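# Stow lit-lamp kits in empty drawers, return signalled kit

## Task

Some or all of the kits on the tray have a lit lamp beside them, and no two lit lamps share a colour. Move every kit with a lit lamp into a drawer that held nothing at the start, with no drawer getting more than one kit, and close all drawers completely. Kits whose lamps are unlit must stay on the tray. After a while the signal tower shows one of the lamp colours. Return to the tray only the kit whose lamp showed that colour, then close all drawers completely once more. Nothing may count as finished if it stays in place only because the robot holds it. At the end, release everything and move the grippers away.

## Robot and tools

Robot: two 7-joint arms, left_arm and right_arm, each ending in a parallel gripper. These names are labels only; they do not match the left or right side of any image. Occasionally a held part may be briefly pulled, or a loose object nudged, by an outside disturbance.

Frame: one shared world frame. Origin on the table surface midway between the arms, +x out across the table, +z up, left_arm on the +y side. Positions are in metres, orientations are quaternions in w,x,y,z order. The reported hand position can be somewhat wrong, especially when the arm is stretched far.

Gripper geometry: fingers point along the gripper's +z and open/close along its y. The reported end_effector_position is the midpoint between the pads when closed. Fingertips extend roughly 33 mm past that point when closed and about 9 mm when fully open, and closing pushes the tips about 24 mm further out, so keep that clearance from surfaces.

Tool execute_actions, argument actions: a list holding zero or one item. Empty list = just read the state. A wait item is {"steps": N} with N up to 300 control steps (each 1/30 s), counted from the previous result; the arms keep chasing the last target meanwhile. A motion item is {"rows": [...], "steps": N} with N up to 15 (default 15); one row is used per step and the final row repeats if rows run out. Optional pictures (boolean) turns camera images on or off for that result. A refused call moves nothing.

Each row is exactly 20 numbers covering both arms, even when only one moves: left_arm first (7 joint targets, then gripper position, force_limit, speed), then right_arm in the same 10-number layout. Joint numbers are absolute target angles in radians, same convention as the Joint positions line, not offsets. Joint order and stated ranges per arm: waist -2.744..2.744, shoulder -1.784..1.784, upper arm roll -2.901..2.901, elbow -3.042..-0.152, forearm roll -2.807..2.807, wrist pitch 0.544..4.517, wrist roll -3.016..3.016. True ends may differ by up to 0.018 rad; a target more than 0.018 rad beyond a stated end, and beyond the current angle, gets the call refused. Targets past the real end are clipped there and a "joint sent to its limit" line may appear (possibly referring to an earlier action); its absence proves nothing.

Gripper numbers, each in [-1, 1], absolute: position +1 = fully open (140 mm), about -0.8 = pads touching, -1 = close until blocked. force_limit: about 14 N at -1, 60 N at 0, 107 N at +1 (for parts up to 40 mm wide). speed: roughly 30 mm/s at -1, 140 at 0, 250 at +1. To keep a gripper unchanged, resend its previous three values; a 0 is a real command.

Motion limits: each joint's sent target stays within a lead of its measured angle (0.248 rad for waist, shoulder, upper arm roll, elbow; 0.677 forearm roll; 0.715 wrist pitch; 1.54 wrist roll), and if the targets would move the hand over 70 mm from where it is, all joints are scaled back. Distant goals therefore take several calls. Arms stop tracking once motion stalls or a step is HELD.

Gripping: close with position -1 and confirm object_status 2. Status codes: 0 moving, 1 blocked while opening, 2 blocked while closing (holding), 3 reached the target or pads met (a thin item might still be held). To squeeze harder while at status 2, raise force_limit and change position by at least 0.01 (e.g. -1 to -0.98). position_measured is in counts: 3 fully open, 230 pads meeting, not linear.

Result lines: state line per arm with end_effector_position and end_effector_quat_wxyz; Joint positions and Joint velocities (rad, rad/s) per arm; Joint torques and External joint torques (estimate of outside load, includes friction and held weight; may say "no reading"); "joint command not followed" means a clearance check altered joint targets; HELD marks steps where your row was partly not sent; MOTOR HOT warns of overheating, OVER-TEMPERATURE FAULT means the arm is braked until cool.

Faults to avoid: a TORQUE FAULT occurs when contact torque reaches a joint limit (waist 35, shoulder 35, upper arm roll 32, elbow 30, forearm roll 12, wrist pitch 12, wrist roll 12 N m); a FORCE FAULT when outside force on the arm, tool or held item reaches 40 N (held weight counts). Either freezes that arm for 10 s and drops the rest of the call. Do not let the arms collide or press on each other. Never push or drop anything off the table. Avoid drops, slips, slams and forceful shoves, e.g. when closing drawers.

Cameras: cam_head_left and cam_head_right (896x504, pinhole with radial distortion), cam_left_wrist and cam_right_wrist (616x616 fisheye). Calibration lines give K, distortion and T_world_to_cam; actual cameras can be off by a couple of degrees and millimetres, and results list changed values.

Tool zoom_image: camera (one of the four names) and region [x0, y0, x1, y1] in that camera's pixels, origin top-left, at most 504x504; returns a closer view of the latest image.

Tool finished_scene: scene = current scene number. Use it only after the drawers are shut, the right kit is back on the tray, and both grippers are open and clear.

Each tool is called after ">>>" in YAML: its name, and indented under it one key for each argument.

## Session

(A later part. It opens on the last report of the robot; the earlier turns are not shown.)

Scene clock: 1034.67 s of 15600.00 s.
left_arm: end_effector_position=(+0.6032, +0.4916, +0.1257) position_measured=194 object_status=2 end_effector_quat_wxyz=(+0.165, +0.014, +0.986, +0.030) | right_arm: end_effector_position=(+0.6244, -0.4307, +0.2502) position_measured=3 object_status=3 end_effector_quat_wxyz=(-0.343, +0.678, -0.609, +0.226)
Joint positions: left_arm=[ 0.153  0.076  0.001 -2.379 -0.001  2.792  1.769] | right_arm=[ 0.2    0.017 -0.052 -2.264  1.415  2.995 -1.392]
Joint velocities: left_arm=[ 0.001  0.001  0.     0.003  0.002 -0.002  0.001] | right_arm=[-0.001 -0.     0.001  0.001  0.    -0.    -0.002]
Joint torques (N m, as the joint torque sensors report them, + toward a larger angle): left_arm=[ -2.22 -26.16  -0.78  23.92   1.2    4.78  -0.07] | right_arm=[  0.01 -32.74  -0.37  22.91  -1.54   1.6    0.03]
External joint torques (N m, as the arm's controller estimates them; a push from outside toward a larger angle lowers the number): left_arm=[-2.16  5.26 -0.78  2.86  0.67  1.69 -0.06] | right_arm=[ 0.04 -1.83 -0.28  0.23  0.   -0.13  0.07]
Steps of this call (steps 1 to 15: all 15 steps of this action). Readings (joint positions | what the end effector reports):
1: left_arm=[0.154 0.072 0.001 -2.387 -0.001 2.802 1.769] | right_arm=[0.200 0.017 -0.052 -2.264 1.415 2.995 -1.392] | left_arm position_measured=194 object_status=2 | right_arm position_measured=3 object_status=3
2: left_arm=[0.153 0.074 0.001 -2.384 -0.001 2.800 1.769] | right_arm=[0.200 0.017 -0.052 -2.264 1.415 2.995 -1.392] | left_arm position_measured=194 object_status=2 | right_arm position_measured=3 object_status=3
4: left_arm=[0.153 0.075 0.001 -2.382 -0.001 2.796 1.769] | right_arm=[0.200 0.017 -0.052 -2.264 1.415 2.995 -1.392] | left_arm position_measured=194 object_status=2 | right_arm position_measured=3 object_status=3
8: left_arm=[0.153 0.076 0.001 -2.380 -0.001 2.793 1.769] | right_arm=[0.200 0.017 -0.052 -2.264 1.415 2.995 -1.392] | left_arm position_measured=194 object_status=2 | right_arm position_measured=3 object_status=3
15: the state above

>>> execute_actions:
  actions:
    - {"rows":[[0.153,0.072,0,-2.388,0,2.802,1.765,-0.2,0.3,-0.3,0.2,0.017,-0.05,-2.264,1.415,2.995,-1.392,1,0,0]],"steps":15}
  pictures: false

>>> execute_actions:
  actions:
    - {"rows":[[0.167,-0.037,0,-2.5264,0,2.84,1.785,-0.2,0.3,-0.3,0.2,0.017,-0.05,-2.264,1.415,2.995,-1.392,1,0,0]],"steps":15}
  pictures: false

>>> execute_actions:
  actions:
    - {"rows":[[0.169,0.0947,0,-2.5454,0,2.993,1.785,-0.2,0.3,-0.3,0.2,0.017,-0.05,-2.264,1.415,2.995,-1.392,1,0,0]],"steps":15}
  pictures: false

>>> execute_actions:
  actions:
    - {"rows":[[0.161,0.1448,0,-2.4722,0,2.966,1.775,-0.2,0.3,-0.3,0.2,0.017,-0.05,-2.264,1.415,2.995,-1.392,1,0,0]],"steps":15}
  pictures: false

>>> execute_actions:
  actions:
    - {"steps":10}

Scene clock: 1065.47 s of 15600.00 s.
left_arm: end_effector_position=(+0.6014, +0.4913, +0.1244) position_measured=154 object_status=3 end_effector_quat_wxyz=(+0.165, +0.014, +0.986, +0.030) | right_arm: end_effector_position=(+0.6244, -0.4307, +0.2502) position_measured=3 object_status=3 end_effector_quat_wxyz=(-0.343, +0.678, -0.609, +0.226)
Joint positions: left_arm=[ 0.153  0.074  0.001 -2.386 -0.001  2.797  1.769] | right_arm=[ 0.2    0.017 -0.052 -2.264  1.415  2.995 -1.392]
Joint velocities: left_arm=[-0.001 -0.001 -0.     0.001 -0.     0.002  0.   ] | right_arm=[ 0.    -0.001 -0.     0.     0.001 -0.001 -0.   ]
Joint torques (N m, as the joint torque sensors report them, + toward a larger angle): left_arm=[ -1.66 -32.07  -0.74  19.54   1.07   3.76  -0.05] | right_arm=[  0.19 -32.58   0.11  23.19  -1.6    1.64   0.  ]
External joint torques (N m, as the arm's controller estimates them; a push from outside toward a larger angle lowers the number): left_arm=[-1.65 -0.68 -0.8  -1.54  0.54  0.66 -0.04] | right_arm=[ 0.16 -1.53  0.14  0.44 -0.06 -0.09  0.04]
Steps of this call (steps 1 to 15: the robot went on to your last target; steps 16 to 90: nothing new was sent; then 27.30 s passed at rest; steps 91 to 105: all 15 steps of this action). Readings (joint positions | what the end effector reports):
91: left_arm=[0.153 0.074 0.001 -2.381 -0.001 2.792 1.769] | right_arm=[0.200 0.017 -0.052 -2.264 1.415 2.995 -1.392] | left_arm position_measured=194 object_status=0 | right_arm position_measured=3 object_status=3
92: left_arm=[0.153 0.074 0.001 -2.383 -0.001 2.793 1.769] | right_arm=[0.200 0.017 -0.052 -2.264 1.415 2.995 -1.392] | left_arm position_measured=194 object_status=0 | right_arm position_measured=3 object_status=3
94: left_arm=[0.153 0.074 0.001 -2.385 -0.001 2.794 1.769] | right_arm=[0.200 0.017 -0.052 -2.264 1.415 2.995 -1.392] | left_arm position_measured=178 object_status=0 | right_arm position_measured=3 object_status=3
98: left_arm=[0.153 0.074 0.001 -2.386 -0.001 2.796 1.769] | right_arm=[0.200 0.017 -0.052 -2.264 1.415 2.995 -1.392] | left_arm position_measured=155 object_status=0 | right_arm position_measured=3 object_status=3
105: the state above

Scene clock: 1065.97 s of 15600.00 s.
left_arm: end_effector_position=(+0.5612, +0.4900, +0.1262) position_measured=154 object_status=3 end_effector_quat_wxyz=(+0.168, +0.013, +0.985, +0.032) | right_arm: end_effector_position=(+0.6244, -0.4307, +0.2502) position_measured=3 object_status=3 end_effector_quat_wxyz=(-0.343, +0.678, -0.609, +0.226)
Joint positions: left_arm=[ 0.164 -0.035  0.    -2.525 -0.001  2.834  1.776] | right_arm=[ 0.2    0.017 -0.052 -2.264  1.415  2.995 -1.392]
Joint velocities: left_arm=[ 0.001 -0.002 -0.001 -0.002  0.     0.013  0.006] | right_arm=[-0.    -0.002  0.001 -0.    -0.001  0.001  0.001]
Joint torques (N m, as the joint torque sensors report them, + toward a larger angle): left_arm=[  1.1  -27.97   0.17  19.46   0.93   3.83   0.46] | right_arm=[  0.63 -32.69  -0.18  23.18  -1.62   1.65   0.01]
External joint torques (N m, as the arm's controller estimates them; a push from outside toward a larger angle lowers the number): left_arm=[ 1.1  -0.8   0.2  -1.17  0.42  0.73  0.47] | right_arm=[ 0.56 -1.65 -0.19  0.45 -0.08 -0.08  0.05]
Steps of this call (steps 1 to 15: all 15 steps of this action). Readings (joint positions | what the end effector reports):
1: left_arm=[0.155 0.050 0.000 -2.420 -0.001 2.806 1.770] | right_arm=[0.200 0.017 -0.052 -2.264 1.415 2.995 -1.392] | left_arm position_measured=154 object_status=3 | right_arm position_measured=3 object_status=3
2: left_arm=[0.157 0.020 0.000 -2.458 -0.001 2.811 1.771] | right_arm=[0.200 0.017 -0.052 -2.264 1.415 2.995 -1.392] | left_arm position_measured=154 object_status=3 | right_arm position_measured=3 object_status=3
4: left_arm=[0.162 -0.014 0.000 -2.498 -0.001 2.818 1.772] | right_arm=[0.200 0.017 -0.052 -2.264 1.415 2.995 -1.392] | left_arm position_measured=154 object_status=3 | right_arm position_measured=3 object_status=3
8: left_arm=[0.164 -0.032 0.000 -2.520 -0.001 2.827 1.774] | right_arm=[0.200 0.017 -0.052 -2.264 1.415 2.995 -1.392] | left_arm position_measured=154 object_status=3 | right_arm position_measured=3 object_status=3
15: the state above

Scene clock: 1066.47 s of 15600.00 s.
left_arm: end_effector_position=(+0.5582, +0.4906, +0.0709) position_measured=154 object_status=3 end_effector_quat_wxyz=(+0.165, +0.013, +0.986, +0.032) | right_arm: end_effector_position=(+0.6244, -0.4307, +0.2502) position_measured=3 object_status=3 end_effector_quat_wxyz=(-0.343, +0.678, -0.609, +0.226)
Joint positions: left_arm=[ 0.166  0.095  0.    -2.547 -0.001  2.98   1.778] | right_arm=[ 0.2    0.017 -0.052 -2.264  1.415  2.995 -1.392]
Joint velocities: left_arm=[-0.    -0.002 -0.    -0.001 -0.001  0.051  0.002] | right_arm=[-0.     0.002  0.001  0.001 -0.002  0.    -0.   ]
Joint torques (N m, as the joint torque sensors report them, + toward a larger angle): left_arm=[  1.26 -29.85   0.5   18.2    0.85   3.75   0.4 ] | right_arm=[  0.2  -32.47  -0.2   23.39  -1.54   1.62   0.07]
External joint torques (N m, as the arm's controller estimates them; a push from outside toward a larger angle lowers the number): left_arm=[ 1.27 -0.43  0.42 -0.12  0.45  0.68  0.4 ] | right_arm=[ 0.16 -1.59 -0.18  0.7   0.   -0.1   0.11]
Steps of this call (steps 1 to 15: all 15 steps of this action). Readings (joint positions | what the end effector reports):
1: left_arm=[0.165 -0.016 0.000 -2.522 -0.001 2.863 1.777] | right_arm=[0.200 0.017 -0.052 -2.264 1.415 2.995 -1.392] | left_arm position_measured=154 object_status=3 | right_arm position_measured=3 object_status=3
2: left_arm=[0.165 0.016 0.000 -2.524 -0.001 2.888 1.777] | right_arm=[0.200 0.017 -0.052 -2.264 1.415 2.995 -1.392] | left_arm position_measured=154 object_status=3 | right_arm position_measured=3 object_status=3
4: left_arm=[0.166 0.066 0.000 -2.538 -0.001 2.920 1.777] | right_arm=[0.200 0.017 -0.052 -2.264 1.415 2.995 -1.392] | left_arm position_measured=154 object_status=3 | right_arm position_measured=3 object_status=3
8: left_arm=[0.166 0.095 0.000 -2.549 -0.001 2.954 1.777] | right_arm=[0.200 0.017 -0.052 -2.264 1.415 2.995 -1.392] | left_arm position_measured=154 object_status=3 | right_arm position_measured=3 object_status=3
15: the state above

Scene clock: 1066.97 s of 15600.00 s.
left_arm: end_effector_position=(+0.5842, +0.4940, +0.0749) position_measured=154 object_status=3 end_effector_quat_wxyz=(+0.173, +0.014, +0.984, +0.034) | right_arm: end_effector_position=(+0.6244, -0.4307, +0.2502) position_measured=3 object_status=3 end_effector_quat_wxyz=(-0.343, +0.678, -0.609, +0.226)
Joint positions: left_arm=[ 0.164  0.143  0.    -2.474 -0.001  2.971  1.778] | right_arm=[ 0.2    0.017 -0.052 -2.264  1.415  2.995 -1.392]
Joint velocities: left_arm=[-0.001  0.001 -0.001  0.001  0.001 -0.005 -0.001] | right_arm=[-0.001  0.001  0.001  0.    -0.001  0.001  0.001]
Joint torques (N m, as the joint torque sensors report them, + toward a larger angle): left_arm=[ -2.4  -29.81   0.81  19.55   0.89   2.53  -0.03] | right_arm=[  0.   -33.29   0.21  23.48  -1.54   1.62   0.03]
External joint torques (N m, as the arm's controller estimates them; a push from outside toward a larger angle lowers the number): left_arm=[-2.3   1.59  0.78  0.78  0.47 -0.58 -0.02] | right_arm=[ 0.06 -2.48  0.32  0.85  0.   -0.12  0.07]
Steps of this call (steps 1 to 15: all 15 steps of this action). Readings (joint positions | what the end effector reports):
1: left_arm=[0.166 0.106 0.000 -2.530 -0.001 2.977 1.778] | right_arm=[0.200 0.017 -0.052 -2.264 1.415 2.995 -1.392] | left_arm position_measured=154 object_status=3 | right_arm position_measured=3 object_status=3
2: left_arm=[0.165 0.120 0.000 -2.510 -0.001 2.976 1.778] | right_arm=[0.200 0.017 -0.052 -2.264 1.415 2.995 -1.392] | left_arm position_measured=154 object_status=3 | right_arm position_measured=3 object_status=3
4: left_arm=[0.164 0.134 0.000 -2.488 -0.001 2.975 1.778] | right_arm=[0.200 0.017 -0.052 -2.264 1.415 2.995 -1.392] | left_arm position_measured=154 object_status=3 | right_arm position_measured=3 object_status=3
8: left_arm=[0.164 0.141 0.000 -2.476 -0.001 2.973 1.778] | right_arm=[0.200 0.017 -0.052 -2.264 1.415 2.995 -1.392] | left_arm position_measured=154 object_status=3 | right_arm position_measured=3 object_status=3
15: the state above

Scene clock: 1067.30 s of 15600.00 s.
left_arm: end_effector_position=(+0.5841, +0.4940, +0.0749) position_measured=154 object_status=3 end_effector_quat_wxyz=(+0.173, +0.014, +0.984, +0.034) | right_arm: end_effector_position=(+0.6244, -0.4307, +0.2502) position_measured=3 object_status=3 end_effector_quat_wxyz=(-0.343, +0.678, -0.609, +0.226)
Joint positions: left_arm=[ 0.164  0.143  0.    -2.474 -0.001  2.97   1.778] | right_arm=[ 0.2    0.017 -0.052 -2.264  1.415  2.995 -1.392]
Joint velocities: left_arm=[ 0.001 -0.    -0.    -0.001 -0.001 -0.001  0.003] | right_arm=[ 0.001  0.    -0.001 -0.001  0.002 -0.001  0.   ]
Joint torques (N m, as the joint torque sensors report them, + toward a larger angle): left_arm=[ -2.62 -29.74   0.13  19.58   0.96   2.66   0.02] | right_arm=[ -0.05 -32.65  -0.26  23.5   -1.53   1.63   0.01]
External joint torques (N m, as the arm's controller estimates them; a push from outside toward a larger angle lowers the number): left_arm=[-2.65  1.61 -0.02  0.86  0.55 -0.44  0.03] | right_arm=[-0.05 -1.76 -0.2   0.85  0.   -0.1   0.05]
Steps of this call (steps 1 to 10: the robot went on to your last target). Readings (joint positions | what the end effector reports):
1: left_arm=[0.164 0.143 0.000 -2.474 -0.001 2.971 1.778] | right_arm=[0.200 0.017 -0.052 -2.264 1.415 2.995 -1.392] | left_arm position_measured=154 object_status=3 | right_arm position_measured=3 object_status=3
2: left_arm=[0.164 0.143 0.000 -2.474 -0.001 2.971 1.778] | right_arm=[0.200 0.017 -0.052 -2.264 1.415 2.995 -1.392] | left_arm position_measured=154 object_status=3 | right_arm position_measured=3 object_status=3
4: left_arm=[0.164 0.143 0.000 -2.474 -0.001 2.971 1.778] | right_arm=[0.200 0.017 -0.052 -2.264 1.415 2.995 -1.392] | left_arm position_measured=154 object_status=3 | right_arm position_measured=3 object_status=3
8: left_arm=[0.164 0.143 0.000 -2.474 -0.001 2.970 1.778] | right_arm=[0.200 0.017 -0.052 -2.264 1.415 2.995 -1.392] | left_arm position_measured=154 object_status=3 | right_arm position_measured=3 object_status=3
10: the state above
camera_calibration (this result's frames):
cam_left_wrist: T_world_to_cam=[[0.183789, 0.980383, 0.07121, -0.588785], [0.70077, -0.181483, 0.689917, -0.358203], [0.689307, -0.0768974, -0.720377, -0.120117], [0, 0, 0, 1]] pos_world=[0.442028, 0.50299, 0.202528]
cam_right_wrist: T_world_to_cam=[[-0.68374, -0.0236002, -0.729344, 0.596422], [-0.419459, 0.830565, 0.366356, 0.519296], [0.597121, 0.556422, -0.57779, 0.187602], [0, 0, 0, 1]] pos_world=[0.5136, -0.521619, 0.353144]

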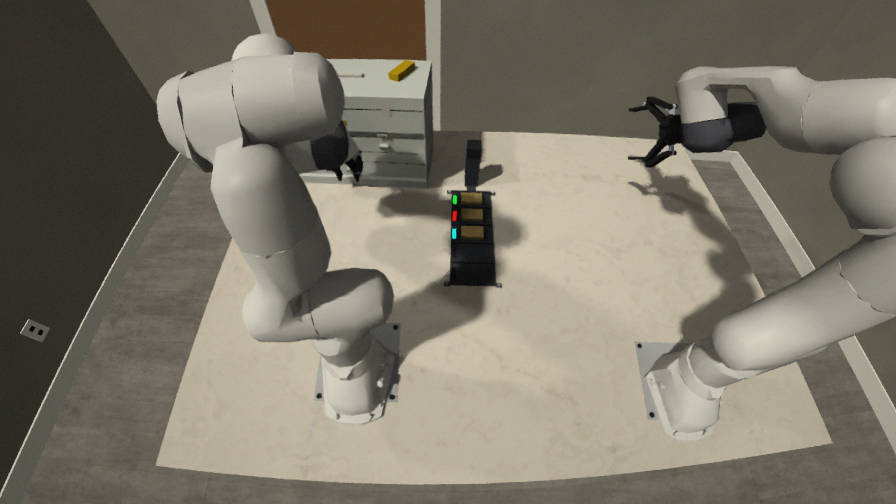

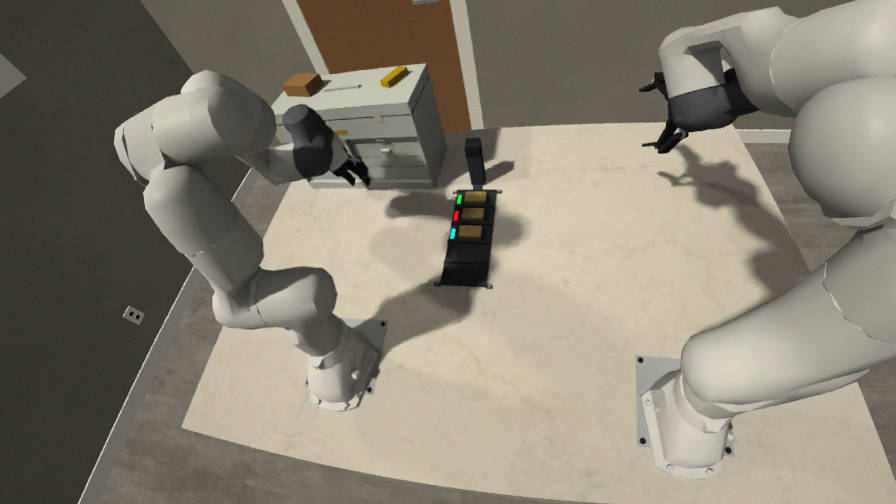

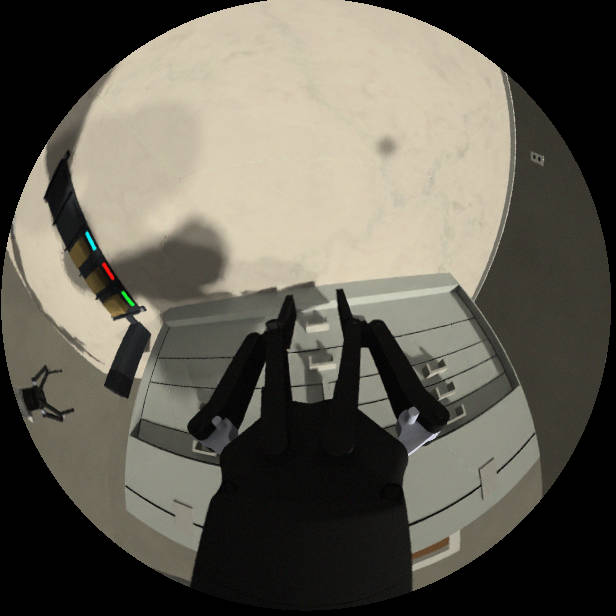

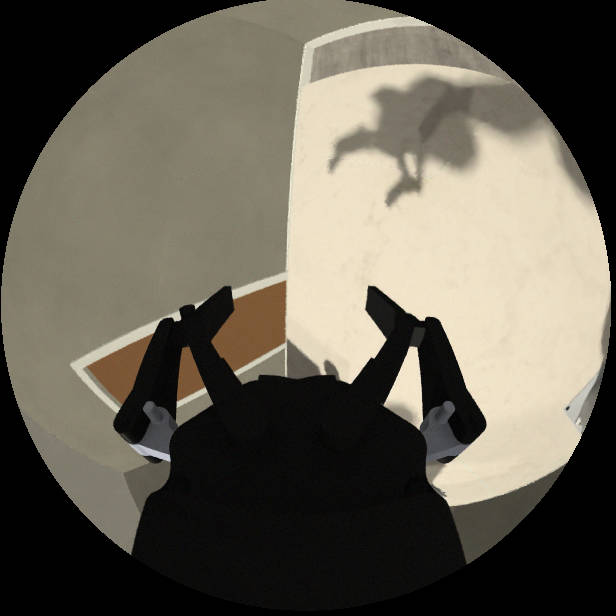

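>>> execute_actions:
  actions:
    - {"rows":[[0.151,0.189,0,-2.405,0,2.94,1.765,-0.2,0.3,-0.3,0.2,0.017,-0.05,-2.264,1.415,2.995,-1.392,1,0,0]],"steps":15}
  pictures: false

>>> execute_actions:
  actions:
    - {"rows":[[0.151,0.189,0,-2.405,0,2.94,1.765,-1,0.3,-0.5,0.2,0.017,-0.05,-2.264,1.415,2.995,-1.392,1,0,0]],"steps":15}
  pictures: false

>>> execute_actions:
  actions:
    - {"steps":10}

Scene clock: 1076.97 s of 15600.00 s.
left_arm: end_effector_position=(+0.6039, +0.4919, +0.0749) position_measured=154 object_status=3 end_effector_quat_wxyz=(+0.172, +0.016, +0.984, +0.032) | right_arm: end_effector_position=(+0.6244, -0.4307, +0.2502) position_measured=3 object_status=3 end_effector_quat_wxyz=(-0.343, +0.678, -0.609, +0.226)
Joint positions: left_arm=[ 0.154  0.186  0.001 -2.407 -0.001  2.945  1.773] | right_arm=[ 0.2    0.017 -0.052 -2.264  1.415  2.995 -1.392]
Joint velocities: left_arm=[-0.001  0.008  0.     0.001  0.    -0.006 -0.004] | right_arm=[ 0.    -0.     0.     0.    -0.002  0.     0.001]
Joint torques (N m, as the joint torque sensors report them, + toward a larger angle): left_arm=[ -2.65 -32.38   0.46  20.19   0.91   2.53  -0.19] | right_arm=[  0.74 -32.72  -0.45  22.9   -1.55   1.57   0.03]
External joint torques (N m, as the arm's controller estimates them; a push from outside toward a larger angle lowers the number): left_arm=[-2.58  0.99  0.36  0.97  0.46 -0.59 -0.18] | right_arm=[ 0.67 -1.78 -0.45  0.19 -0.01 -0.16  0.08]
Steps of this call (steps 1 to 15: the robot went on to your last target; steps 16 to 90: nothing new was sent; then 6.17 s passed at rest; steps 91 to 105: all 15 steps of this action). Readings (joint positions | what the end effector reports):
91: left_arm=[0.162 0.153 0.001 -2.458 -0.001 2.965 1.777] | right_arm=[0.200 0.017 -0.052 -2.264 1.415 2.995 -1.392] | left_arm position_measured=154 object_status=3 | right_arm position_measured=3 object_status=3
92: left_arm=[0.160 0.165 0.001 -2.440 -0.001 2.961 1.777] | right_arm=[0.200 0.017 -0.052 -2.264 1.415 2.995 -1.392] | left_arm position_measured=154 object_status=3 | right_arm position_measured=3 object_status=3
94: left_arm=[0.156 0.178 0.001 -2.420 -0.001 2.956 1.776] | right_arm=[0.200 0.017 -0.052 -2.264 1.415 2.995 -1.392] | left_arm position_measured=154 object_status=3 | right_arm position_measured=3 object_status=3
98: left_arm=[0.154 0.185 0.001 -2.409 -0.001 2.949 1.775] | right_arm=[0.200 0.017 -0.052 -2.264 1.415 2.995 -1.392] | left_arm position_measured=154 object_status=3 | right_arm position_measured=3 object_status=3
105: the state above

Scene clock: 1077.47 s of 15600.00 s.
left_arm: end_effector_position=(+0.6038, +0.4918, +0.0747) position_measured=194 object_status=2 end_effector_quat_wxyz=(+0.172, +0.016, +0.985, +0.032) | right_arm: end_effector_position=(+0.6244, -0.4307, +0.2502) position_measured=3 object_status=3 end_effector_quat_wxyz=(-0.343, +0.678, -0.609, +0.226)
Joint positions: left_arm=[ 0.154  0.187  0.001 -2.406 -0.001  2.944  1.772] | right_arm=[ 0.2    0.017 -0.052 -2.264  1.415  2.995 -1.392]
Joint velocities: left_arm=[-0.001 -0.001  0.    -0.     0.001 -0.002  0.   ] | right_arm=[-0.002  0.001  0.001  0.     0.001  0.001  0.   ]
Joint torques (N m, as the joint torque sensors report them, + toward a larger angle): left_arm=[ -2.28 -31.66  -0.55  19.54   0.98   2.7   -0.32] | right_arm=[  0.18 -32.6   -0.55  23.09  -1.57   1.65  -0.01]
External joint torques (N m, as the arm's controller estimates them; a push from outside toward a larger angle lowers the number): left_arm=[-2.27  1.64 -0.71  0.34  0.54 -0.41 -0.31] | right_arm=[ 0.21 -1.82 -0.45  0.48 -0.04 -0.08  0.03]
Steps of this call (steps 1 to 15: all 15 steps of this action). Readings (joint positions | what the end effector reports):
1: left_arm=[0.154 0.187 0.001 -2.407 -0.001 2.945 1.773] | right_arm=[0.200 0.017 -0.052 -2.264 1.415 2.995 -1.392] | left_arm position_measured=154 object_status=0 | right_arm position_measured=3 object_status=3
2: left_arm=[0.154 0.187 0.001 -2.407 -0.001 2.945 1.773] | right_arm=[0.200 0.017 -0.052 -2.264 1.415 2.995 -1.392] | left_arm position_measured=158 object_status=0 | right_arm position_measured=3 object_status=3
4: left_arm=[0.154 0.187 0.001 -2.407 -0.001 2.945 1.773] | right_arm=[0.200 0.017 -0.052 -2.264 1.415 2.995 -1.392] | left_arm position_measured=167 object_status=0 | right_arm position_measured=3 object_status=3
8: left_arm=[0.154 0.187 0.001 -2.407 -0.001 2.944 1.772] | right_arm=[0.200 0.017 -0.052 -2.264 1.415 2.995 -1.392] | left_arm position_measured=186 object_status=0 | right_arm position_measured=3 object_status=3
15: the state above

Scene clock: 1077.80 s of 15600.00 s.
left_arm: end_effector_position=(+0.6038, +0.4918, +0.0747) position_measured=194 object_status=2 end_effector_quat_wxyz=(+0.171, +0.016, +0.985, +0.032) | right_arm: end_effector_position=(+0.6244, -0.4307, +0.2502) position_measured=3 object_status=3 end_effector_quat_wxyz=(-0.343, +0.678, -0.609, +0.226)
Joint positions: left_arm=[ 0.154  0.187  0.001 -2.406 -0.001  2.943  1.772] | right_arm=[ 0.2    0.017 -0.052 -2.264  1.415  2.995 -1.392]
Joint velocities: left_arm=[-0.    -0.001 -0.    -0.    -0.001 -0.001  0.   ] | right_arm=[-0.    -0.001 -0.001  0.    -0.001  0.     0.   ]
Joint torques (N m, as the joint torque sensors report them, + toward a larger angle): left_arm=[ -2.7  -32.13  -0.63  19.39   0.87   2.71  -0.35] | right_arm=[  0.23 -32.25  -0.02  23.14  -1.57   1.62   0.07]
External joint torques (N m, as the arm's controller estimates them; a push from outside toward a larger angle lowers the number): left_arm=[-2.68  1.13 -0.8   0.2   0.43 -0.4  -0.34] | right_arm=[ 0.41 -1.26  0.21  0.41 -0.04 -0.14  0.11]
Steps of this call (steps 1 to 10: the robot went on to your last target). Readings (joint positions | what the end effector reports):
1: left_arm=[0.154 0.187 0.001 -2.406 -0.001 2.944 1.772] | right_arm=[0.200 0.017 -0.052 -2.264 1.415 2.995 -1.392] | left_arm position_measured=194 object_status=2 | right_arm position_measured=3 object_status=3
2: left_arm=[0.154 0.187 0.001 -2.406 -0.001 2.944 1.772] | right_arm=[0.200 0.017 -0.052 -2.264 1.415 2.995 -1.392] | left_arm position_measured=194 object_status=2 | right_arm position_measured=3 object_status=3
4: left_arm=[0.154 0.187 0.001 -2.406 -0.001 2.943 1.772] | right_arm=[0.200 0.017 -0.052 -2.264 1.415 2.995 -1.392] | left_arm position_measured=194 object_status=2 | right_arm position_measured=3 object_status=3
8: left_arm=[0.154 0.187 0.001 -2.406 -0.001 2.943 1.772] | right_arm=[0.200 0.017 -0.052 -2.264 1.415 2.995 -1.392] | left_arm position_measured=194 object_status=2 | right_arm position_measured=3 object_status=3
10: the state above
camera_calibration (this result's frames):
cam_left_wrist: T_world_to_cam=[[0.188064, 0.979773, 0.0683835, -0.592356], [0.701941, -0.182781, 0.688382, -0.372291], [0.686958, -0.0814585, -0.722117, -0.130173], [0, 0, 0, 1]] pos_world=[0.462151, 0.501723, 0.202786]
cam_right_wrist: T_world_to_cam=[[-0.68374, -0.0236021, -0.729344, 0.596421], [-0.419461, 0.830564, 0.366356, 0.519295], [0.59712, 0.556424, -0.57779, 0.187602], [0, 0, 0, 1]] pos_world=[0.5136, -0.521617, 0.353144]

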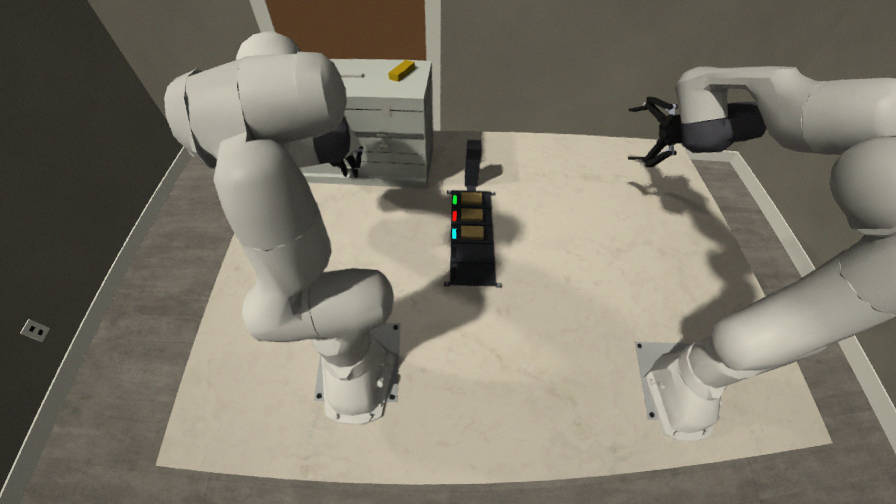

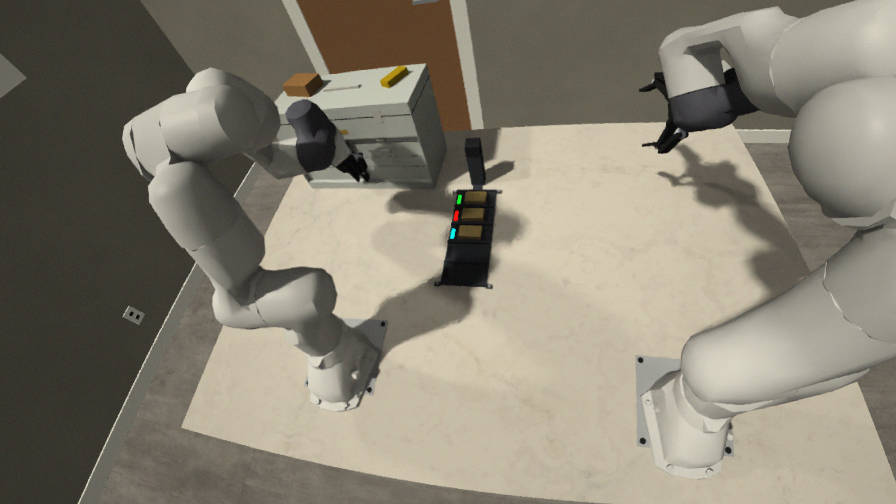

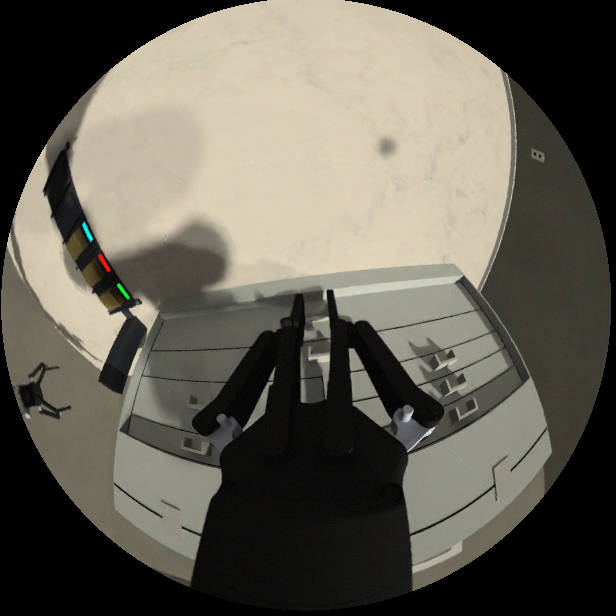

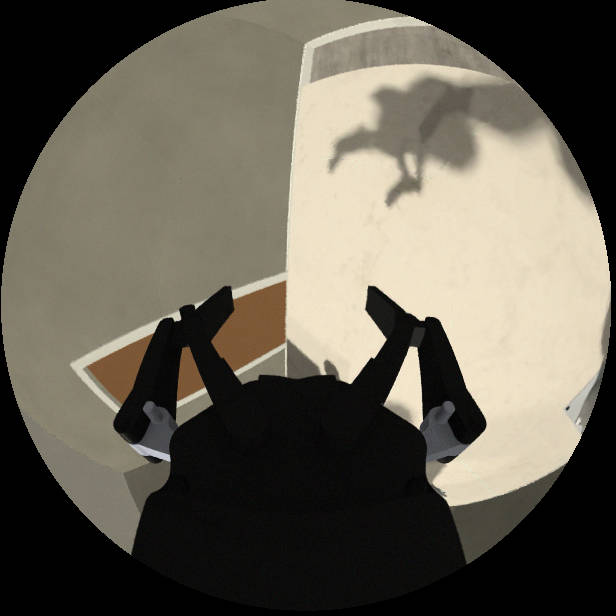

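>>> execute_actions:
  actions:
    - {"rows":[[0.163,0.141,0,-2.4722,0,2.966,1.78,-1,0.3,-0.5,0.2,0.017,-0.05,-2.264,1.415,2.995,-1.392,1,0,0]],"steps":12}
  pictures: false

>>> execute_actions:
  actions:
    - {"rows":[[0.172,0.091,0,-2.5454,0,2.989,1.79,-1,0.3,-0.5,0.2,0.017,-0.05,-2.264,1.415,2.995,-1.392,1,0,0]],"steps":12}
  pictures: false

>>> execute_actions:
  actions:
    - {"rows":[[0.182,0.041,0,-2.6158,0,3.01,1.8,-1,0.3,-0.5,0.2,0.017,-0.05,-2.264,1.415,2.995,-1.392,1,0,0]],"steps":12}
  pictures: false

>>> execute_actions:
  actions:
    - {"rows":[[0.193,-0.010,0,-2.6851,0,3.028,1.81,-1,0.3,-0.5,0.2,0.017,-0.05,-2.264,1.415,2.995,-1.392,1,0,0]],"steps":12}
  pictures: false

>>> execute_actions:
  actions:
    - {"rows":[[0.205,-0.064,0,-2.754,0,3.044,1.82,-1,0.3,-0.5,0.2,0.017,-0.05,-2.264,1.415,2.995,-1.392,1,0,0]],"steps":12}
  pictures: false

>>> execute_actions:
  actions:
    - {"rows":[[0.217,-0.116,0,-2.8174,0,3.056,1.825,-1,0.3,-0.5,0.2,0.017,-0.05,-2.264,1.415,2.995,-1.392,1,0,0]],"steps":15}

Scene clock: 1097.17 s of 15600.00 s.
left_arm: end_effector_position=(+0.5853, +0.4929, +0.0751) position_measured=194 object_status=2 end_effector_quat_wxyz=(+0.172, +0.013, +0.985, +0.033) | right_arm: end_effector_position=(+0.6244, -0.4307, +0.2502) position_measured=3 object_status=3 end_effector_quat_wxyz=(-0.343, +0.678, -0.609, +0.226)
Joint positions: left_arm=[ 0.161  0.145  0.    -2.468 -0.001  2.964  1.775] | right_arm=[ 0.2    0.017 -0.052 -2.264  1.415  2.995 -1.392]
Joint velocities: left_arm=[-0.001 -0.001  0.001 -0.007 -0.001  0.011  0.001] | right_arm=[-0.    -0.    -0.001 -0.001  0.001 -0.     0.001]
Joint torques (N m, as the joint torque sensors report them, + toward a larger angle): left_arm=[  0.41 -33.02   0.07  16.61   0.98   3.25   0.26] | right_arm=[  0.51 -32.82   0.02  22.94  -1.55   1.64   0.  ]
External joint torques (N m, as the arm's controller estimates them; a push from outside toward a larger angle lowers the number): left_arm=[ 0.39 -1.44 -0.09 -2.34  0.56  0.12  0.27] | right_arm=[ 0.56 -1.89  0.12  0.26 -0.01 -0.09  0.04]
Steps of this call (steps 1 to 15: the robot went on to your last target; steps 16 to 90: nothing new was sent; then 15.97 s passed at rest; steps 91 to 102: all 12 steps of this action). Readings (joint positions | what the end effector reports):
91: left_arm=[0.155 0.178 0.000 -2.420 -0.001 2.949 1.772] | right_arm=[0.200 0.017 -0.052 -2.264 1.415 2.995 -1.392] | left_arm position_measured=194 object_status=2 | right_arm position_measured=3 object_status=3
92: left_arm=[0.158 0.166 0.000 -2.437 -0.001 2.952 1.773] | right_arm=[0.200 0.017 -0.052 -2.264 1.415 2.995 -1.392] | left_arm position_measured=194 object_status=2 | right_arm position_measured=3 object_status=3
94: left_arm=[0.160 0.152 0.000 -2.456 -0.001 2.956 1.773] | right_arm=[0.200 0.017 -0.052 -2.264 1.415 2.995 -1.392] | left_arm position_measured=194 object_status=2 | right_arm position_measured=3 object_status=3
98: left_arm=[0.161 0.145 0.000 -2.466 -0.001 2.962 1.774] | right_arm=[0.200 0.017 -0.052 -2.264 1.415 2.995 -1.392] | left_arm position_measured=194 object_status=2 | right_arm position_measured=3 object_status=3
102: the state above

Scene clock: 1097.57 s of 15600.00 s.
left_arm: end_effector_position=(+0.5631, +0.4942, +0.0753) position_measured=194 object_status=2 end_effector_quat_wxyz=(+0.172, +0.013, +0.984, +0.034) | right_arm: end_effector_position=(+0.6244, -0.4307, +0.2502) position_measured=3 object_status=3 end_effector_quat_wxyz=(-0.343, +0.678, -0.609, +0.226)
Joint positions: left_arm=[ 0.171  0.095  0.    -2.541 -0.001  2.987  1.783] | right_arm=[ 0.2    0.017 -0.052 -2.264  1.415  2.995 -1.392]
Joint velocities: left_arm=[ 0.    -0.001 -0.001 -0.007 -0.001  0.012  0.008] | right_arm=[ 0.     0.     0.    -0.     0.001  0.001  0.001]
Joint torques (N m, as the joint torque sensors report them, + toward a larger angle): left_arm=[ -0.12 -31.69   0.73  15.65   0.77   3.28   0.3 ] | right_arm=[  0.66 -32.7   -0.32  22.79  -1.51   1.61   0.  ]
External joint torques (N m, as the arm's controller estimates them; a push from outside toward a larger angle lowers the number): left_arm=[-0.08 -2.23  0.67 -2.89  0.36  0.17  0.3 ] | right_arm=[ 0.58 -1.79 -0.33  0.07  0.03 -0.12  0.05]
Steps of this call (steps 1 to 12: all 12 steps of this action). Readings (joint positions | what the end effector reports):
1: left_arm=[0.163 0.134 0.000 -2.484 -0.001 2.971 1.776] | right_arm=[0.200 0.017 -0.052 -2.264 1.415 2.995 -1.392] | left_arm position_measured=194 object_status=2 | right_arm position_measured=3 object_status=3
2: left_arm=[0.166 0.120 0.000 -2.504 -0.001 2.974 1.777] | right_arm=[0.200 0.017 -0.052 -2.264 1.415 2.995 -1.392] | left_arm position_measured=194 object_status=2 | right_arm position_measured=3 object_status=3
4: left_arm=[0.169 0.103 0.000 -2.526 -0.001 2.979 1.779] | right_arm=[0.200 0.017 -0.052 -2.264 1.415 2.995 -1.392] | left_arm position_measured=194 object_status=2 | right_arm position_measured=3 object_status=3
8: left_arm=[0.170 0.095 0.000 -2.539 -0.001 2.985 1.782] | right_arm=[0.200 0.017 -0.052 -2.264 1.415 2.995 -1.392] | left_arm position_measured=194 object_status=2 | right_arm position_measured=3 object_status=3
12: the state above

Scene clock: 1097.97 s of 15600.00 s.
left_arm: end_effector_position=(+0.5411, +0.4954, +0.0756) position_measured=194 object_status=2 end_effector_quat_wxyz=(+0.172, +0.013, +0.984, +0.036) | right_arm: end_effector_position=(+0.6244, -0.4307, +0.2502) position_measured=3 object_status=3 end_effector_quat_wxyz=(-0.343, +0.678, -0.609, +0.226)
Joint positions: left_arm=[ 0.181  0.044  0.    -2.611 -0.001  3.008  1.793] | right_arm=[ 0.2    0.017 -0.052 -2.264  1.415  2.995 -1.392]
Joint velocities: left_arm=[-0.001 -0.    -0.001 -0.007  0.001  0.011  0.009] | right_arm=[ 0.001 -0.001 -0.001  0.002 -0.001 -0.001 -0.001]
Joint torques (N m, as the joint torque sensors report them, + toward a larger angle): left_arm=[  1.57 -30.33   0.44  14.97   0.85   3.13   0.37] | right_arm=[  0.21 -32.55  -0.17  23.26  -1.52   1.64   0.01]
External joint torques (N m, as the arm's controller estimates them; a push from outside toward a larger angle lowers the number): left_arm=[ 1.68 -2.92  0.51 -3.22  0.45  0.03  0.37] | right_arm=[ 0.18 -1.59 -0.14  0.51  0.03 -0.09  0.05]
Steps of this call (steps 1 to 12: all 12 steps of this action). Readings (joint positions | what the end effector reports):
1: left_arm=[0.173 0.084 0.000 -2.556 -0.001 2.994 1.784] | right_arm=[0.200 0.017 -0.052 -2.264 1.415 2.995 -1.392] | left_arm position_measured=194 object_status=2 | right_arm position_measured=3 object_status=3
2: left_arm=[0.176 0.069 0.000 -2.576 -0.001 2.997 1.786] | right_arm=[0.200 0.017 -0.052 -2.264 1.415 2.995 -1.392] | left_arm position_measured=194 object_status=2 | right_arm position_measured=3 object_status=3
4: left_arm=[0.179 0.053 0.000 -2.597 -0.001 3.001 1.788] | right_arm=[0.200 0.017 -0.052 -2.264 1.415 2.995 -1.392] | left_arm position_measured=194 object_status=2 | right_arm position_measured=3 object_status=3
8: left_arm=[0.180 0.045 0.000 -2.609 -0.001 3.006 1.791] | right_arm=[0.200 0.017 -0.052 -2.264 1.415 2.995 -1.392] | left_arm position_measured=194 object_status=2 | right_arm position_measured=3 object_status=3
12: the state above

Scene clock: 1098.37 s of 15600.00 s.
left_arm: end_effector_position=(+0.5192, +0.4967, +0.0759) position_measured=194 object_status=2 end_effector_quat_wxyz=(+0.172, +0.013, +0.984, +0.038) | right_arm: end_effector_position=(+0.6244, -0.4307, +0.2502) position_measured=3 object_status=3 end_effector_quat_wxyz=(-0.343, +0.678, -0.609, +0.226)
Joint positions: left_arm=[ 0.191 -0.007 -0.    -2.68  -0.001  3.027  1.802] | right_arm=[ 0.2    0.017 -0.052 -2.264  1.415  2.995 -1.392]
Joint velocities: left_arm=[ 0.001 -0.002  0.    -0.005 -0.001  0.01   0.009] | right_arm=[-0.001 -0.001 -0.001  0.001  0.001  0.002 -0.001]
Joint torques (N m, as the joint torque sensors report them, + toward a larger angle): left_arm=[ -0.42 -26.87   0.43  15.26   0.68   3.13   0.2 ] | right_arm=[  0.22 -32.77  -0.13  23.17  -1.56   1.65   0.02]
External joint torques (N m, as the arm's controller estimates them; a push from outside toward a larger angle lowers the number): left_arm=[-0.52 -1.33  0.33 -2.79  0.31  0.    0.2 ] | right_arm=[ 0.29 -1.7   0.    0.38 -0.02 -0.1   0.06]
Steps of this call (steps 1 to 12: all 12 steps of this action). Readings (joint positions | what the end effector reports):
1: left_arm=[0.183 0.034 -0.000 -2.626 -0.001 3.014 1.794] | right_arm=[0.200 0.017 -0.052 -2.264 1.415 2.995 -1.392] | left_arm position_measured=194 object_status=2 | right_arm position_measured=3 object_status=3
2: left_arm=[0.186 0.019 -0.000 -2.645 -0.001 3.017 1.795] | right_arm=[0.200 0.017 -0.052 -2.264 1.415 2.995 -1.392] | left_arm position_measured=194 object_status=2 | right_arm position_measured=3 object_status=3
4: left_arm=[0.189 0.002 -0.000 -2.667 -0.001 3.020 1.797] | right_arm=[0.200 0.017 -0.052 -2.264 1.415 2.995 -1.392] | left_arm position_measured=194 object_status=2 | right_arm position_measured=3 object_status=3
8: left_arm=[0.191 -0.006 -0.000 -2.678 -0.001 3.025 1.801] | right_arm=[0.200 0.017 -0.052 -2.264 1.415 2.995 -1.392] | left_arm position_measured=194 object_status=2 | right_arm position_measured=3 object_status=3
12: the state above

Scene clock: 1098.77 s of 15600.00 s.
left_arm: end_effector_position=(+0.4968, +0.4979, +0.0762) position_measured=194 object_status=2 end_effector_quat_wxyz=(+0.172, +0.012, +0.984, +0.040) | right_arm: end_effector_position=(+0.6244, -0.4307, +0.2502) position_measured=3 object_status=3 end_effector_quat_wxyz=(-0.343, +0.678, -0.609, +0.226)
Joint positions: left_arm=[ 0.203 -0.061 -0.    -2.749 -0.001  3.043  1.812] | right_arm=[ 0.2    0.017 -0.052 -2.264  1.415  2.995 -1.392]
Joint velocities: left_arm=[-0.001 -0.001 -0.001 -0.007 -0.     0.008  0.008] | right_arm=[-0.    -0.001 -0.    -0.    -0.     0.     0.001]
Joint torques (N m, as the joint torque sensors report them, + toward a larger angle): left_arm=[  0.34 -24.74   0.21  14.2    0.76   3.19   0.35] | right_arm=[  0.13 -32.76  -0.02  23.46  -1.52   1.65   0.06]
External joint torques (N m, as the arm's controller estimates them; a push from outside toward a larger angle lowers the number): left_arm=[ 0.41 -1.44  0.34 -3.43  0.38  0.09  0.35] | right_arm=[ 0.2  -1.8   0.12  0.75  0.01 -0.09  0.1 ]
Steps of this call (steps 1 to 12: all 12 steps of this action). Readings (joint positions | what the end effector reports):
1: left_arm=[0.194 -0.018 -0.001 -2.695 -0.001 3.032 1.803] | right_arm=[0.200 0.017 -0.052 -2.264 1.415 2.995 -1.392] | left_arm position_measured=194 object_status=2 | right_arm position_measured=3 object_status=3
2: left_arm=[0.197 -0.034 -0.000 -2.714 -0.001 3.034 1.805] | right_arm=[0.200 0.017 -0.052 -2.264 1.415 2.995 -1.392] | left_arm position_measured=194 object_status=2 | right_arm position_measured=3 object_status=3
4: left_arm=[0.201 -0.051 -0.000 -2.736 -0.001 3.037 1.807] | right_arm=[0.200 0.017 -0.052 -2.264 1.415 2.995 -1.392] | left_arm position_measured=194 object_status=2 | right_arm position_measured=3 object_status=3
8: left_arm=[0.203 -0.060 -0.000 -2.747 -0.001 3.041 1.810] | right_arm=[0.200 0.017 -0.052 -2.264 1.415 2.995 -1.392] | left_arm position_measured=194 object_status=2 | right_arm position_measured=3 object_status=3
12: the state above

Scene clock: 1099.27 s of 15600.00 s.
left_arm: end_effector_position=(+0.4760, +0.4989, +0.0765) position_measured=194 object_status=2 end_effector_quat_wxyz=(+0.172, +0.010, +0.984, +0.042) | right_arm: end_effector_position=(+0.6244, -0.4307, +0.2502) position_measured=3 object_status=3 end_effector_quat_wxyz=(-0.343, +0.678, -0.609, +0.226)
Joint positions: left_arm=[ 0.215 -0.113 -0.001 -2.813 -0.     3.055  1.82 ] | right_arm=[ 0.2    0.017 -0.052 -2.264  1.415  2.995 -1.392]
Joint velocities: left_arm=[-0.001  0.     0.    -0.001  0.001  0.003  0.004] | right_arm=[-0.001  0.    -0.001 -0.001 -0.001 -0.    -0.001]
Joint torques (N m, as the joint torque sensors report them, + toward a larger angle): left_arm=[  0.66 -23.21   0.49  15.12   0.62   3.23   0.23] | right_arm=[ -0.18 -32.65  -0.39  23.31  -1.52   1.61   0.07]
External joint torques (N m, as the arm's controller estimates them; a push from outside toward a larger angle lowers the number): left_arm=[ 0.67 -1.84  0.61 -2.43  0.26  0.1   0.23] | right_arm=[-0.2  -1.8  -0.36  0.69  0.02 -0.11  0.12]
Steps of this call (steps 1 to 15: all 15 steps of this action). Readings (joint positions | what the end effector reports):
1: left_arm=[0.205 -0.072 -0.001 -2.763 -0.000 3.047 1.813] | right_arm=[0.200 0.017 -0.052 -2.264 1.415 2.995 -1.392] | left_arm position_measured=194 object_status=2 | right_arm position_measured=3 object_status=3
2: left_arm=[0.209 -0.087 -0.001 -2.781 -0.000 3.048 1.814] | right_arm=[0.200 0.017 -0.052 -2.264 1.415 2.995 -1.392] | left_arm position_measured=194 object_status=2 | right_arm position_measured=3 object_status=3
4: left_arm=[0.213 -0.104 -0.001 -2.800 -0.000 3.050 1.815] | right_arm=[0.200 0.017 -0.052 -2.264 1.415 2.995 -1.392] | left_arm position_measured=194 object_status=2 | right_arm position_measured=3 object_status=3
8: left_arm=[0.214 -0.112 -0.001 -2.811 -0.000 3.054 1.818] | right_arm=[0.200 0.017 -0.052 -2.264 1.415 2.995 -1.392] | left_arm position_measured=194 object_status=2 | right_arm position_measured=3 object_status=3
15: the state above
camera_calibration (this result's frames):
cam_left_wrist: T_world_to_cam=[[0.173619, 0.981081, 0.0856579, -0.570477], [0.703559, -0.184427, 0.686289, -0.282256], [0.689102, -0.0588877, -0.722268, -0.0527992], [0, 0, 0, 1]] pos_world=[0.334014, 0.504519, 0.20444]
cam_right_wrist: T_world_to_cam=[[-0.68374, -0.0236043, -0.729344, 0.59642], [-0.419464, 0.830562, 0.366356, 0.519294], [0.597118, 0.556426, -0.57779, 0.187603], [0, 0, 0, 1]] pos_world=[0.5136, -0.521615, 0.353144]

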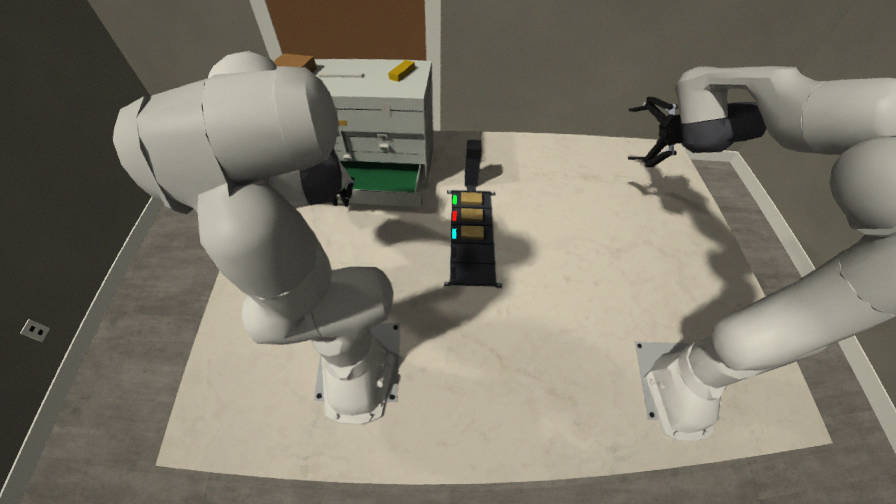

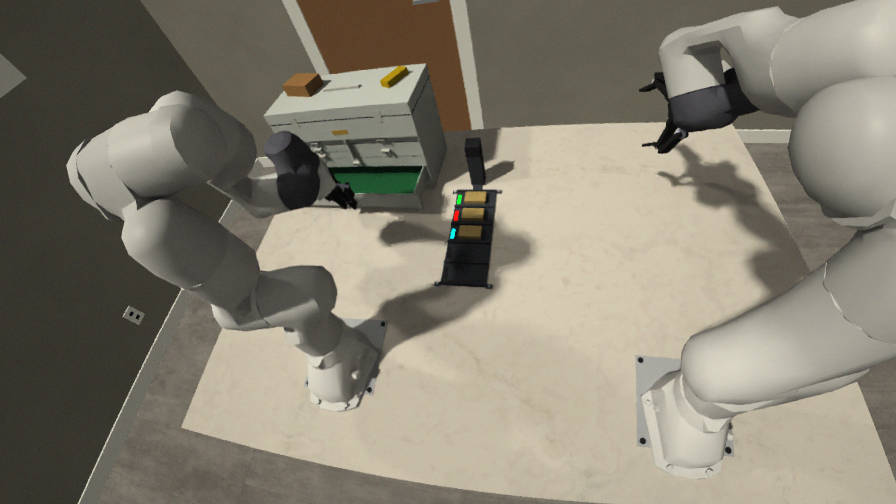

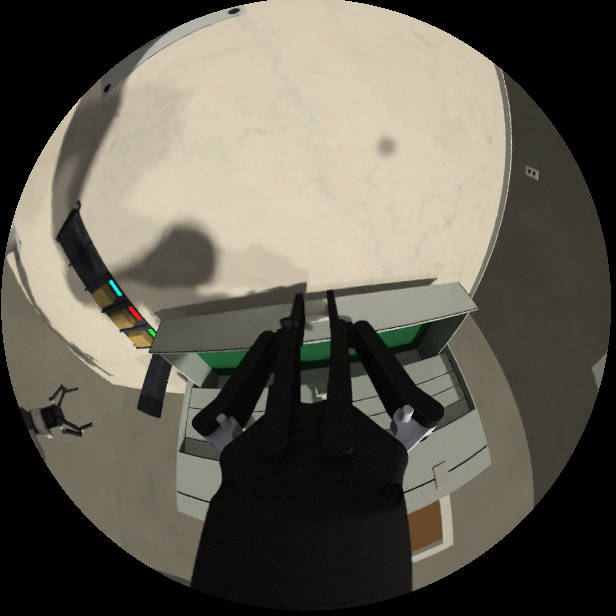

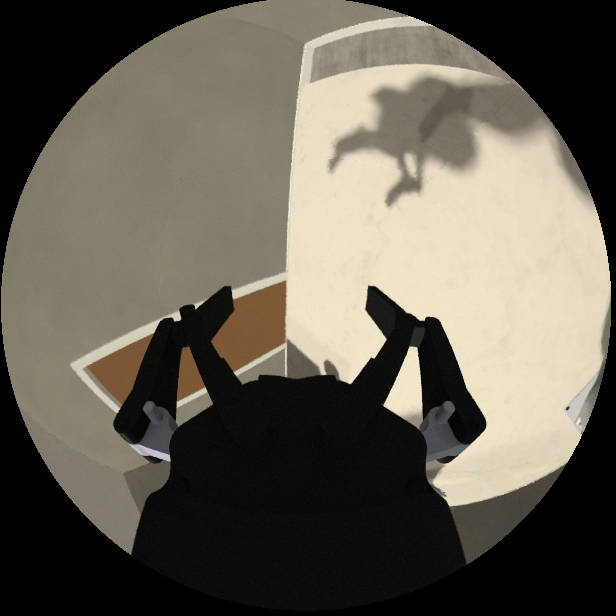

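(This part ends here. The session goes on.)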